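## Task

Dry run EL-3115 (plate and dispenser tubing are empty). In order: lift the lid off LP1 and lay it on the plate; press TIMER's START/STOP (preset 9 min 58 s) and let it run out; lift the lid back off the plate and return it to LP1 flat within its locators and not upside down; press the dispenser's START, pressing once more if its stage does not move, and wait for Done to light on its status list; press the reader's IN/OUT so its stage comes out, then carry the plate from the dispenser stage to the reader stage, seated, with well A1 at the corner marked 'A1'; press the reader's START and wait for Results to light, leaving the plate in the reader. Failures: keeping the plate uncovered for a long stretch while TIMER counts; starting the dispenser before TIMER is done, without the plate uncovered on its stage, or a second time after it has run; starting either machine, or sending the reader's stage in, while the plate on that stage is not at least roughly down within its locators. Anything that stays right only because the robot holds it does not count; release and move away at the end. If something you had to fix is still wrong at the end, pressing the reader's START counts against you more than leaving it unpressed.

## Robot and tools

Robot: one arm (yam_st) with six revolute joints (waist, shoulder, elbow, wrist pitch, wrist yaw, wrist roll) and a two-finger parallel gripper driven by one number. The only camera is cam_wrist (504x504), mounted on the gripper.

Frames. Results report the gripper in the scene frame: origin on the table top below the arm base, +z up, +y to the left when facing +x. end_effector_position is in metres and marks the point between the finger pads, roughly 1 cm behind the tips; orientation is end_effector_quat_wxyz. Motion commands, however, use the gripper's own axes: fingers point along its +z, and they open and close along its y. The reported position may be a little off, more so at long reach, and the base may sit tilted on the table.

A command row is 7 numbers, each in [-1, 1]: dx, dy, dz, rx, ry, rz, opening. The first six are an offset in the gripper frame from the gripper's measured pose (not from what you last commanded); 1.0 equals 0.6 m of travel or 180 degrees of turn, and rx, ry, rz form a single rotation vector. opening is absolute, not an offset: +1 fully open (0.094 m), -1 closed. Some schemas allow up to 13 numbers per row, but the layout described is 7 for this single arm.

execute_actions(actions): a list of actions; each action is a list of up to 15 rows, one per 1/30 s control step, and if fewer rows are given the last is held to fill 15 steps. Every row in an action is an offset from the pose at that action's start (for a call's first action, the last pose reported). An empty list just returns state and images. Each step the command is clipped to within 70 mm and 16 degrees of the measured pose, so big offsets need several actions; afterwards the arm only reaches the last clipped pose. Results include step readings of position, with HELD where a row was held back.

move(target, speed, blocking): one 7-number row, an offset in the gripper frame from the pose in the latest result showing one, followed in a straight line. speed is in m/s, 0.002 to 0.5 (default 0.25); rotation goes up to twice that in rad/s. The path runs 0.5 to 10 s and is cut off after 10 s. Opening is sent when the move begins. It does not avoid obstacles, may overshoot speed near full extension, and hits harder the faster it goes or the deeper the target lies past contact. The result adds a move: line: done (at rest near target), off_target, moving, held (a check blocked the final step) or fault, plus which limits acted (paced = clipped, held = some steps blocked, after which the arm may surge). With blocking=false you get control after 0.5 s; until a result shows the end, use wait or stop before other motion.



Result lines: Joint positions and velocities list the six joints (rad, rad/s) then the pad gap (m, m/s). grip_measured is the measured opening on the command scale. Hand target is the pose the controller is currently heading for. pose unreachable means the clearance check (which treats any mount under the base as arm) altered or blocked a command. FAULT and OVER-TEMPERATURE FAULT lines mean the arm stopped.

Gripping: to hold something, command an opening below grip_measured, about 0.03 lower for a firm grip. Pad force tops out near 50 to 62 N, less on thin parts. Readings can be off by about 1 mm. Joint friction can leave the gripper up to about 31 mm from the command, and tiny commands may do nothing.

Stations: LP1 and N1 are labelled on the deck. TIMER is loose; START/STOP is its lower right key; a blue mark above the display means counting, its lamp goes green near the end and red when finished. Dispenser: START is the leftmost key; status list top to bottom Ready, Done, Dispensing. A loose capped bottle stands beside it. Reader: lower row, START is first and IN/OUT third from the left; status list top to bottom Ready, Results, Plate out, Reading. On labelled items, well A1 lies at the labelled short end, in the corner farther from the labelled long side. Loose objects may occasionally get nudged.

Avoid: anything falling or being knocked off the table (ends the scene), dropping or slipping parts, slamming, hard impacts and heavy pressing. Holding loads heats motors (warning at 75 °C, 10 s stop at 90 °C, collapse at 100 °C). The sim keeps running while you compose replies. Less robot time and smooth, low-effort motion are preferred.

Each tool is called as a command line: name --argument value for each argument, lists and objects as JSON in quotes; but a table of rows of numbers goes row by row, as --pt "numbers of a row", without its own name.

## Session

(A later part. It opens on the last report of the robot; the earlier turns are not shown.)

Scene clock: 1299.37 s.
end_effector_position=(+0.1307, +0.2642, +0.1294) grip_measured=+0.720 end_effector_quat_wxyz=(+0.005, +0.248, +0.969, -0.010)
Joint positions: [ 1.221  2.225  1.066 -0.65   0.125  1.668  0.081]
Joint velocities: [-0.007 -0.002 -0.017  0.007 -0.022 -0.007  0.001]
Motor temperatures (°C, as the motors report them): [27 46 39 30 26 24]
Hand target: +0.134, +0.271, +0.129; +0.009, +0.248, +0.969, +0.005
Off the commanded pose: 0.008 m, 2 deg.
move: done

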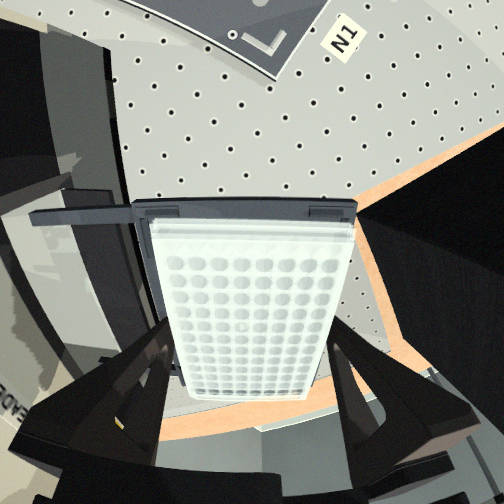

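move --target '[0,0.021,-0.021,-0.022,0,0,0.685]' --speed 0.015

Scene clock: 1307.27 s.
end_effector_position=(+0.1326, +0.2673, +0.1316) grip_measured=+0.720 end_effector_quat_wxyz=(+0.007, +0.249, +0.968, -0.002)
Joint positions: [ 1.221  2.217  1.066 -0.641  0.127  1.668  0.081]
Joint velocities: [-0.007 -0.017 -0.002 -0.037 -0.066  0.022 -0.001]
Motor temperatures (°C, as the motors report them): [27 46 39 30 26 24]
Hand target: +0.136, +0.275, +0.142; +0.014, +0.247, +0.969, +0.023
Off the commanded pose: 0.014 m, 3 deg.
move: off_target

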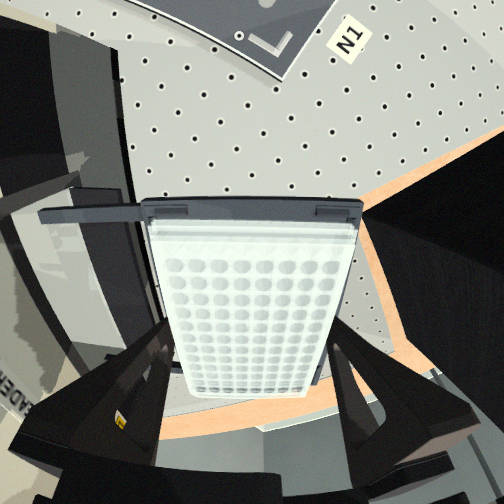

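zoom_image --camera "cam_wrist" --region '[120, 180, 380, 410]'

Region (120, 180, 380, 410) of cam_wrist's 504x504 image, scaled by 1.938, with more detail than that image has; it fills the top 446 rows of this view, and the rest is white.

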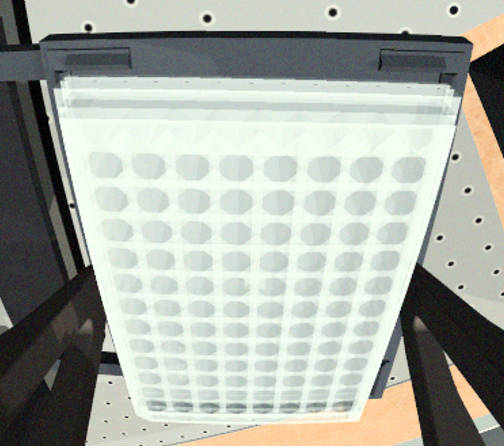

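move --target '[0.004,-0.003,0.03,0.0095,0,-0.005,0.685]' --speed 0.015

Scene clock: 1315.53 s.
end_effector_position=(+0.1323, +0.2667, +0.1280) grip_measured=+0.720 end_effector_quat_wxyz=(+0.008, +0.246, +0.969, -0.005)
Joint positions: [ 1.221  2.229  1.066 -0.635  0.129  1.663  0.081]
Joint velocities: [ 0.007  0.002 -0.002 -0.022  0.007  0.037 -0.002]
Motor temperatures (°C, as the motors report them): [27 48 39 30 26 24]
Hand target: +0.130, +0.266, +0.114; +0.003, +0.242, +0.970, -0.016
Off the commanded pose: 0.015 m, 1 deg.
move: off_target

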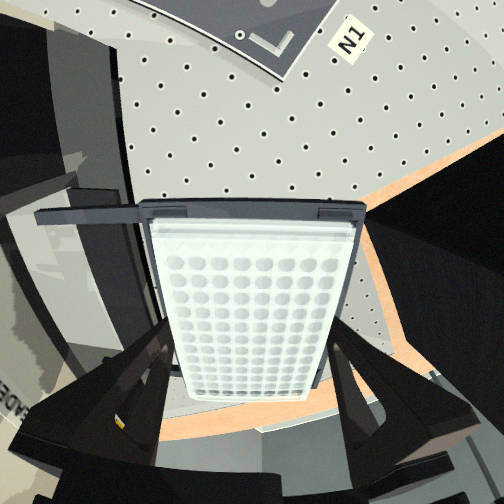

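zoom_image --camera "cam_wrist" --region '[120, 180, 380, 410]'

Region (120, 180, 380, 410) of cam_wrist's 504x504 image, scaled by 1.938, with more detail than that image has; it fills the top 446 rows of this view, and the rest is white.

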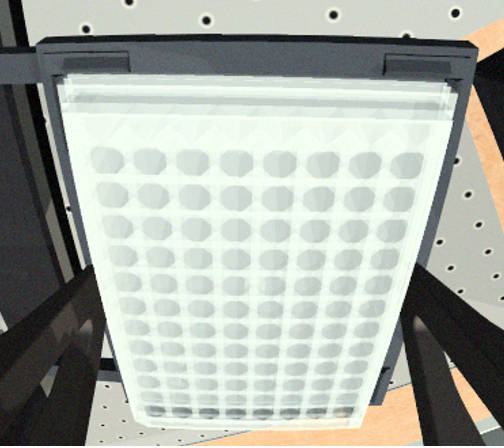

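move --target '[0,0,0,0,0,0,1]' --speed 0.015

move --target '[0.08,0.005,-0.12,0,0,0,1]' --speed 0.05

Scene clock: 1326.27 s.
end_effector_position=(+0.1322, +0.2665, +0.1280) grip_measured=+0.998 end_effector_quat_wxyz=(+0.008, +0.246, +0.969, -0.005)
Joint positions: [ 1.221  2.229  1.066 -0.636  0.129  1.663  0.094]
Joint velocities: [-0.012  0.002 -0.017  0.022  0.022  0.022  0.001]
Motor temperatures (°C, as the motors report them): [27 46 39 30 26 24]
Hand target: +0.132, +0.267, +0.128; +0.008, +0.246, +0.969, -0.005
Off the commanded pose: 0.000 m, 0 deg.
move: done

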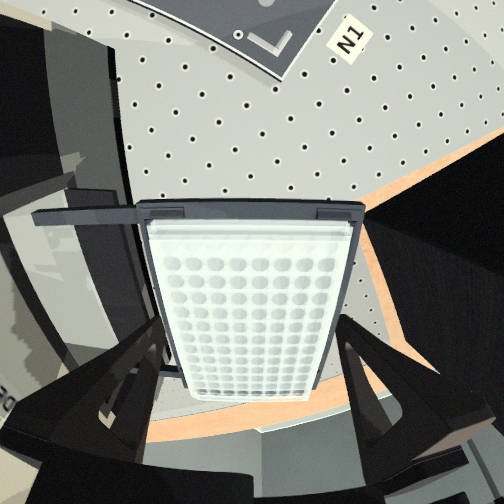

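Scene clock: 1328.47 s.
end_effector_position=(+0.0925, +0.2849, +0.1866) grip_measured=+0.998 end_effector_quat_wxyz=(+0.013, +0.246, +0.969, -0.022)
Joint positions: [ 1.377  2.159  1.217 -0.907  0.103  1.818  0.094]
Joint velocities: [-0.007 -0.012 -0.002  0.066 -0.066  0.022 -0.   ]
Motor temperatures (°C, as the motors report them): [27 46 39 29 26 24]
Hand target: +0.091, +0.292, +0.198; +0.010, +0.247, +0.969, -0.007
Off the commanded pose: 0.015 m, 2 deg.
move: off_target

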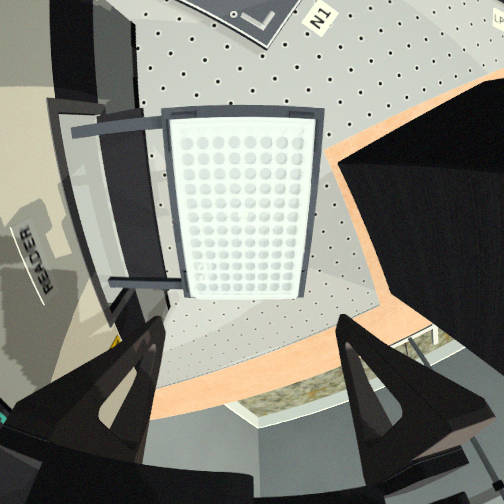

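move --target '[0.15,0.01,0.0,0,-0.15,0,1]' --speed 0.08

Scene clock: 1334.50 s.
end_effector_position=(+0.0223, +0.3309, +0.1854) grip_measured=+0.998 end_effector_quat_wxyz=(+0.203, +0.178, +0.960, -0.075)
Joint positions: [ 1.745  2.486  1.622 -1.223  0.335  2.085  0.094]
Joint velocities: [-0.002 -0.002  0.002 -0.198  0.007  0.066 -0.001]
Motor temperatures (°C, as the motors report them): [27 47 39 29 26 24]
Hand target: +0.021, +0.332, +0.183; +0.210, +0.176, +0.959, -0.079
Off the commanded pose: 0.007 m, 8 deg.
joint sent to its limit — the command would take joint 6 (wrist roll) past its upper limit, so that joint was sent only as far as its limit.
move: off_target

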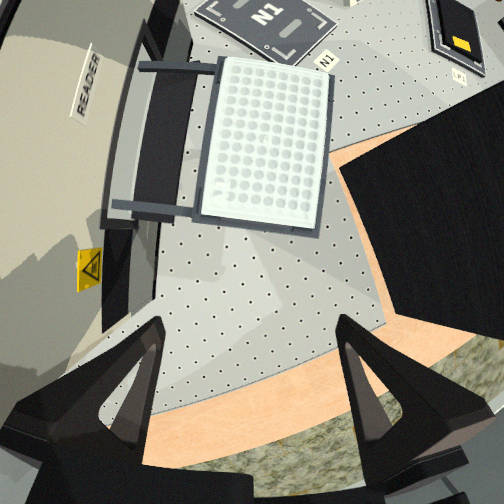

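move --target '[0.1,-0.03,0.14,0,-0.05,0,1]' --speed 0.08

Scene clock: 1340.20 s.
end_effector_position=(-0.0019, +0.3229, +0.0942) grip_measured=+0.998 end_effector_quat_wxyz=(+0.240, +0.122, +0.959, -0.086)
Joint positions: [ 1.85   2.688  1.545 -1.007  0.36   2.085  0.094]
Joint velocities: [ 0.007 -0.012  0.012  0.051  0.037  0.051  0.001]
Motor temperatures (°C, as the motors report them): [27 47 40 29 26 24]
Hand target: -0.002, +0.316, +0.086; +0.248, +0.120, +0.957, -0.091
Off the commanded pose: 0.012 m, 7 deg.
joint sent to its limit — the command would take joint 6 (wrist roll) past its upper limit, so that joint was sent only as far as its limit.
move: off_target

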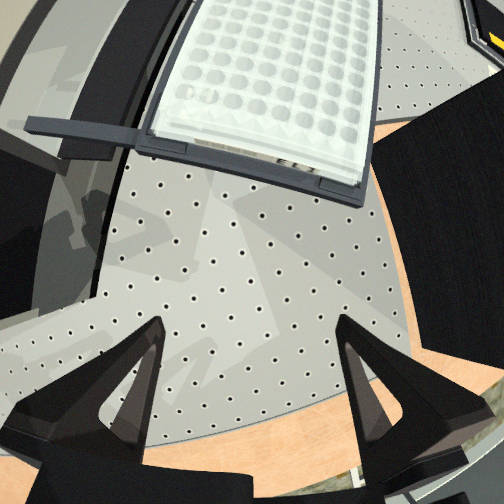

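zoom_image --camera "cam_wrist" --region '[120, 60, 390, 220]'

Region (120, 60, 390, 220) of cam_wrist's 504x504 image, scaled by 1.867, with more detail than that image has; it fills the top 299 rows of this view, and the rest is white.

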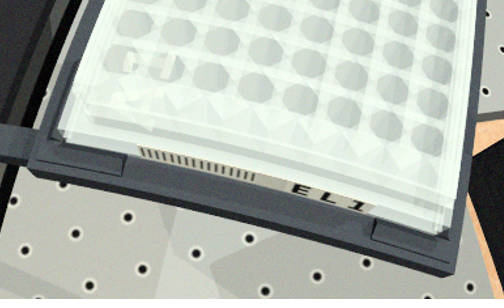

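move --target '[-0.15,-0.03,-0.28,0,0.16,0,-1]' --speed 0.1

Scene clock: 1349.93 s.
end_effector_position=(-0.0098, +0.3201, +0.2740) grip_measured=-0.997 end_effector_quat_wxyz=(-0.002, +0.136, +0.989, -0.062)
Joint positions: [ 1.664  2.236  1.663 -1.368 -0.016  1.869  0.   ]
Joint velocities: [-0.022  0.002 -0.007 -0.037 -0.022  0.007 -0.001]
Motor temperatures (°C, as the motors report them): [27 49 39 29 26 24]
Hand target: -0.008, +0.322, +0.284; -0.010, +0.137, +0.989, -0.052
Off the commanded pose: 0.014 m, 1 deg.
move: off_target

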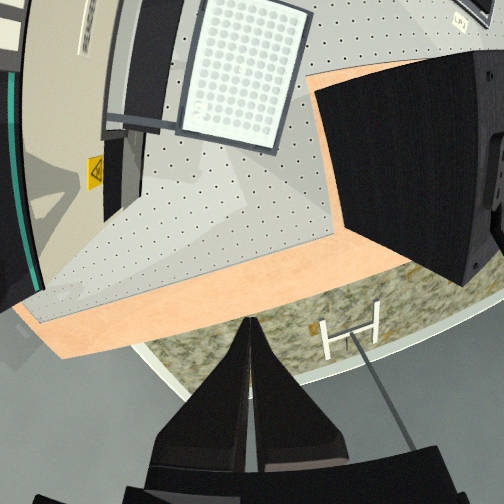

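move --target '[-0.214,0.005,-0.024,-0.264,-0.3,-0.412,-1]' --speed 0.15

Scene clock: 1363.17 s.
end_effector_position=(+0.1111, +0.2970, +0.2849) grip_measured=-0.997 end_effector_quat_wxyz=(+0.413, -0.504, +0.710, +0.266)
Joint positions: [ 1.38   1.401  0.391  0.236  0.151 -0.044  0.   ]
Joint velocities: [-0.012  0.012 -0.002 -0.022 -0.022 -0.007 -0.001]
Motor temperatures (°C, as the motors report them): [27 50 40 30 26 24]
Hand target: +0.113, +0.293, +0.285; +0.417, -0.503, +0.708, +0.268
Off the commanded pose: 0.009 m, 1 deg.
move: done

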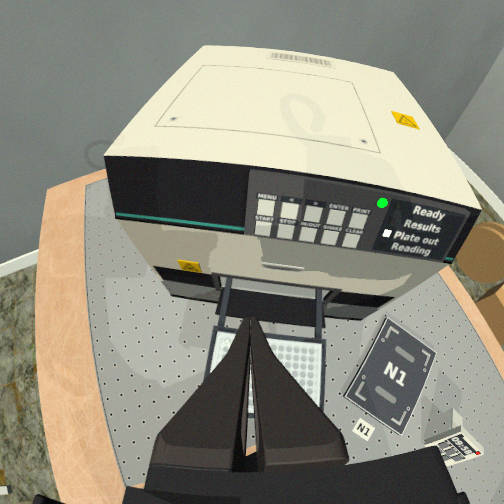

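move --target '[-0.02,-0.02,0.11,0,0,0,-1]' --speed 0.06

Scene clock: 1368.57 s.
end_effector_position=(+0.1403, +0.3451, +0.2622) grip_measured=-0.997 end_effector_quat_wxyz=(+0.409, -0.505, +0.712, +0.265)
Joint positions: [ 1.308  1.734  0.524  0.434  0.097 -0.091  0.   ]
Joint velocities: [ 0.007  0.012 -0.002  0.095  0.022  0.007  0.   ]
Motor temperatures (°C, as the motors report them): [27 48 40 31 26 24]
Hand target: +0.146, +0.350, +0.264; +0.412, -0.504, +0.711, +0.267
Off the commanded pose: 0.008 m, 1 deg.
move: done

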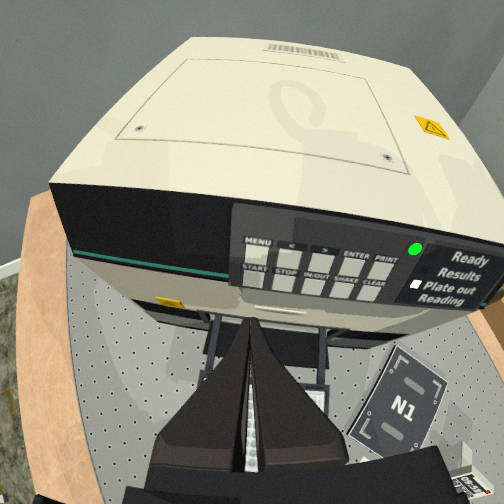

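move --target '[-0.005,-0.004,0.05,0,0,0,-1]' --speed 0.03

Scene clock: 1372.10 s.
end_effector_position=(+0.1474, +0.3637, +0.2489) grip_measured=-0.997 end_effector_quat_wxyz=(+0.405, -0.507, +0.714, +0.263)
Joint positions: [ 1.3    1.856  0.584  0.486  0.091 -0.095  0.   ]
Joint velocities: [-0.012  0.002  0.012 -0.066 -0.095  0.022 -0.   ]
Motor temperatures (°C, as the motors report them): [27 48 40 32 26 24]
Hand target: +0.153, +0.369, +0.250; +0.409, -0.505, +0.712, +0.265
Off the commanded pose: 0.008 m, 1 deg.
move: done

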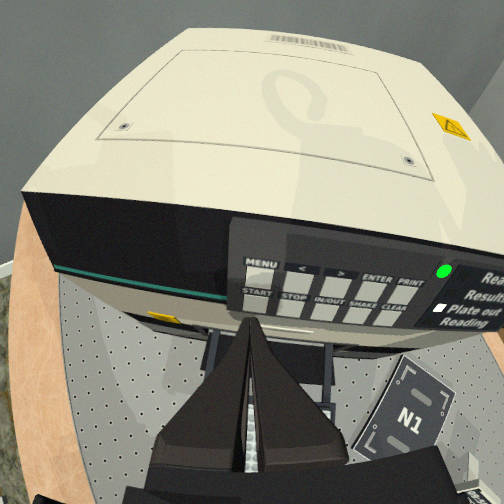

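move --target '[-0.005,-0.008,0.045,0,-0.003,0,-1]' --speed 0.02

move --target '[0,-0.05,-0.15,0,0,0,-1]' --speed 0.08

Scene clock: 1377.93 s.
end_effector_position=(+0.1487, +0.3708, +0.2416) grip_measured=-0.997 end_effector_quat_wxyz=(+0.403, -0.511, +0.712, +0.264)
Joint positions: [ 1.297  1.906  0.603  0.513  0.081 -0.104  0.   ]
Joint velocities: [-0.022 -0.022 -0.007 -0.022  0.051 -0.081  0.   ]
Motor temperatures (°C, as the motors report them): [27 46 41 33 26 24]
Hand target: +0.161, +0.383, +0.238; +0.408, -0.506, +0.712, +0.266
Off the commanded pose: 0.019 m, 1 deg.
move: off_target

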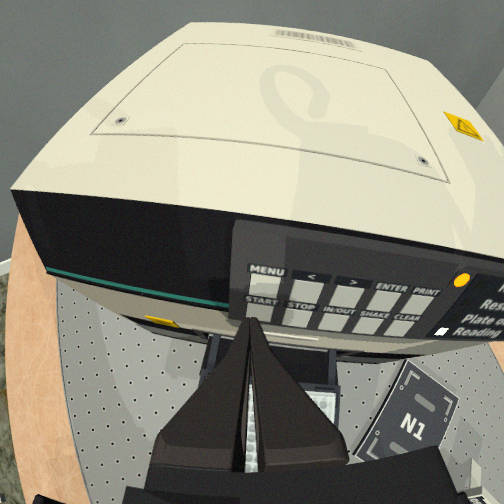

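Scene clock: 1379.70 s.
end_effector_position=(+0.1478, +0.2978, +0.2934) grip_measured=-0.997 end_effector_quat_wxyz=(+0.407, -0.508, +0.710, +0.268)
Joint positions: [ 1.216  1.432  0.467  0.191  0.021 -0.159  0.   ]
Joint velocities: [-0.002  0.022 -0.002  0.051  0.051 -0.022  0.001]
Motor temperatures (°C, as the motors report them): [27 46 41 33 26 24]
Hand target: +0.147, +0.291, +0.289; +0.402, -0.511, +0.712, +0.265
Off the commanded pose: 0.009 m, 1 deg.
move: done

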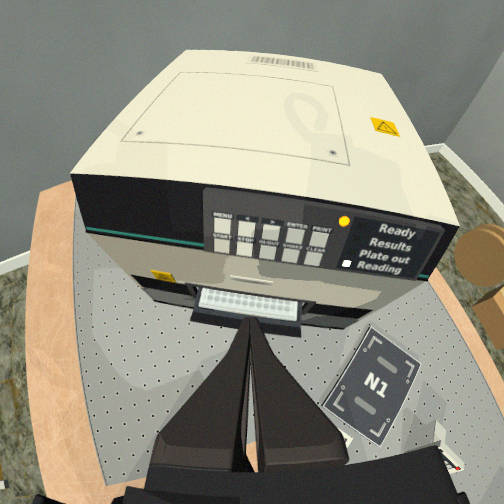

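wait --seconds 10

wait --seconds 10

wait --seconds 10

Scene clock: 1391.90 s.
end_effector_position=(+0.1476, +0.2977, +0.2931) grip_measured=-0.997 end_effector_quat_wxyz=(+0.406, -0.509, +0.710, +0.268)
Joint positions: [ 1.216  1.432  0.467  0.19   0.021 -0.16   0.   ]
Joint velocities: [ 0.002 -0.002 -0.007 -0.037  0.037 -0.022 -0.001]
Motor temperatures (°C, as the motors report them): [27 44 41 34 26 24]
Hand target: +0.147, +0.291, +0.289; +0.402, -0.511, +0.712, +0.265
Off the commanded pose: 0.008 m, 1 deg.
wait: 10.00 s; at rest from the start

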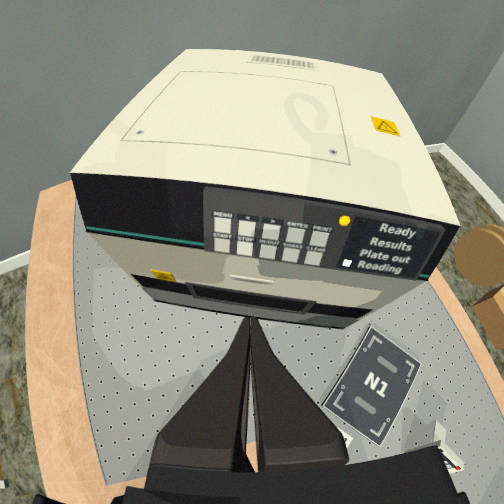

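Scene clock: 1401.90 s.
end_effector_position=(+0.1476, +0.2977, +0.2931) grip_measured=-0.997 end_effector_quat_wxyz=(+0.406, -0.509, +0.710, +0.268)
Joint positions: [ 1.216  1.432  0.467  0.19   0.021 -0.16   0.   ]
Joint velocities: [-0.007  0.002 -0.002 -0.007 -0.022 -0.066  0.001]
Motor temperatures (°C, as the motors report them): [27 43 40 35 26 24]
Hand target: +0.147, +0.291, +0.289; +0.402, -0.511, +0.712, +0.265
Off the commanded pose: 0.008 m, 1 deg.
wait: 10.00 s; at rest by 0.17 s

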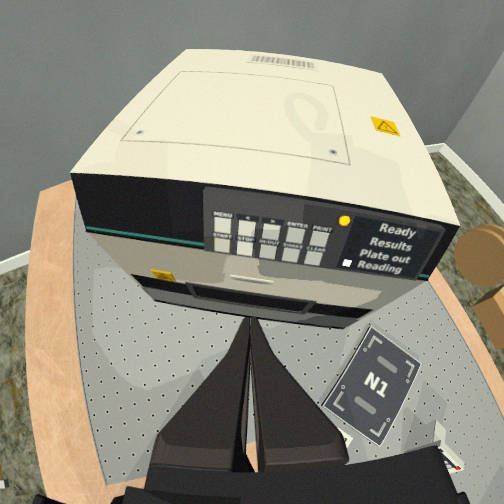

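Scene clock: 1411.90 s.
end_effector_position=(+0.1476, +0.2977, +0.2931) grip_measured=-0.997 end_effector_quat_wxyz=(+0.406, -0.509, +0.710, +0.268)
Joint positions: [ 1.216  1.432  0.467  0.19   0.021 -0.16   0.   ]
Joint velocities: [-0.007 -0.022 -0.002  0.022 -0.051 -0.066 -0.   ]
Motor temperatures (°C, as the motors report them): [27 42 40 36 26 24]
Hand target: +0.147, +0.291, +0.289; +0.402, -0.511, +0.712, +0.265
Off the commanded pose: 0.008 m, 1 deg.
wait: 10.00 s; at rest by 0.17 s

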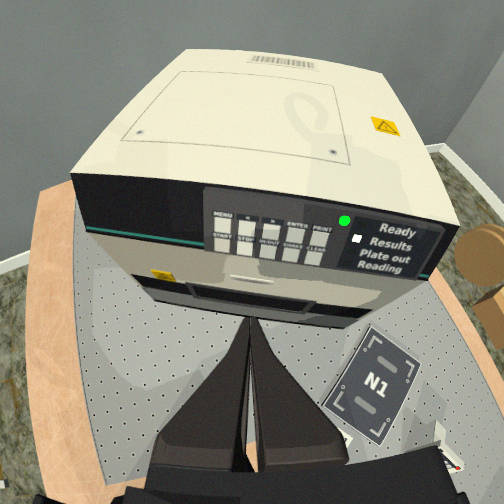

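finished_scene --scene 1

The scene is finished: the task was done.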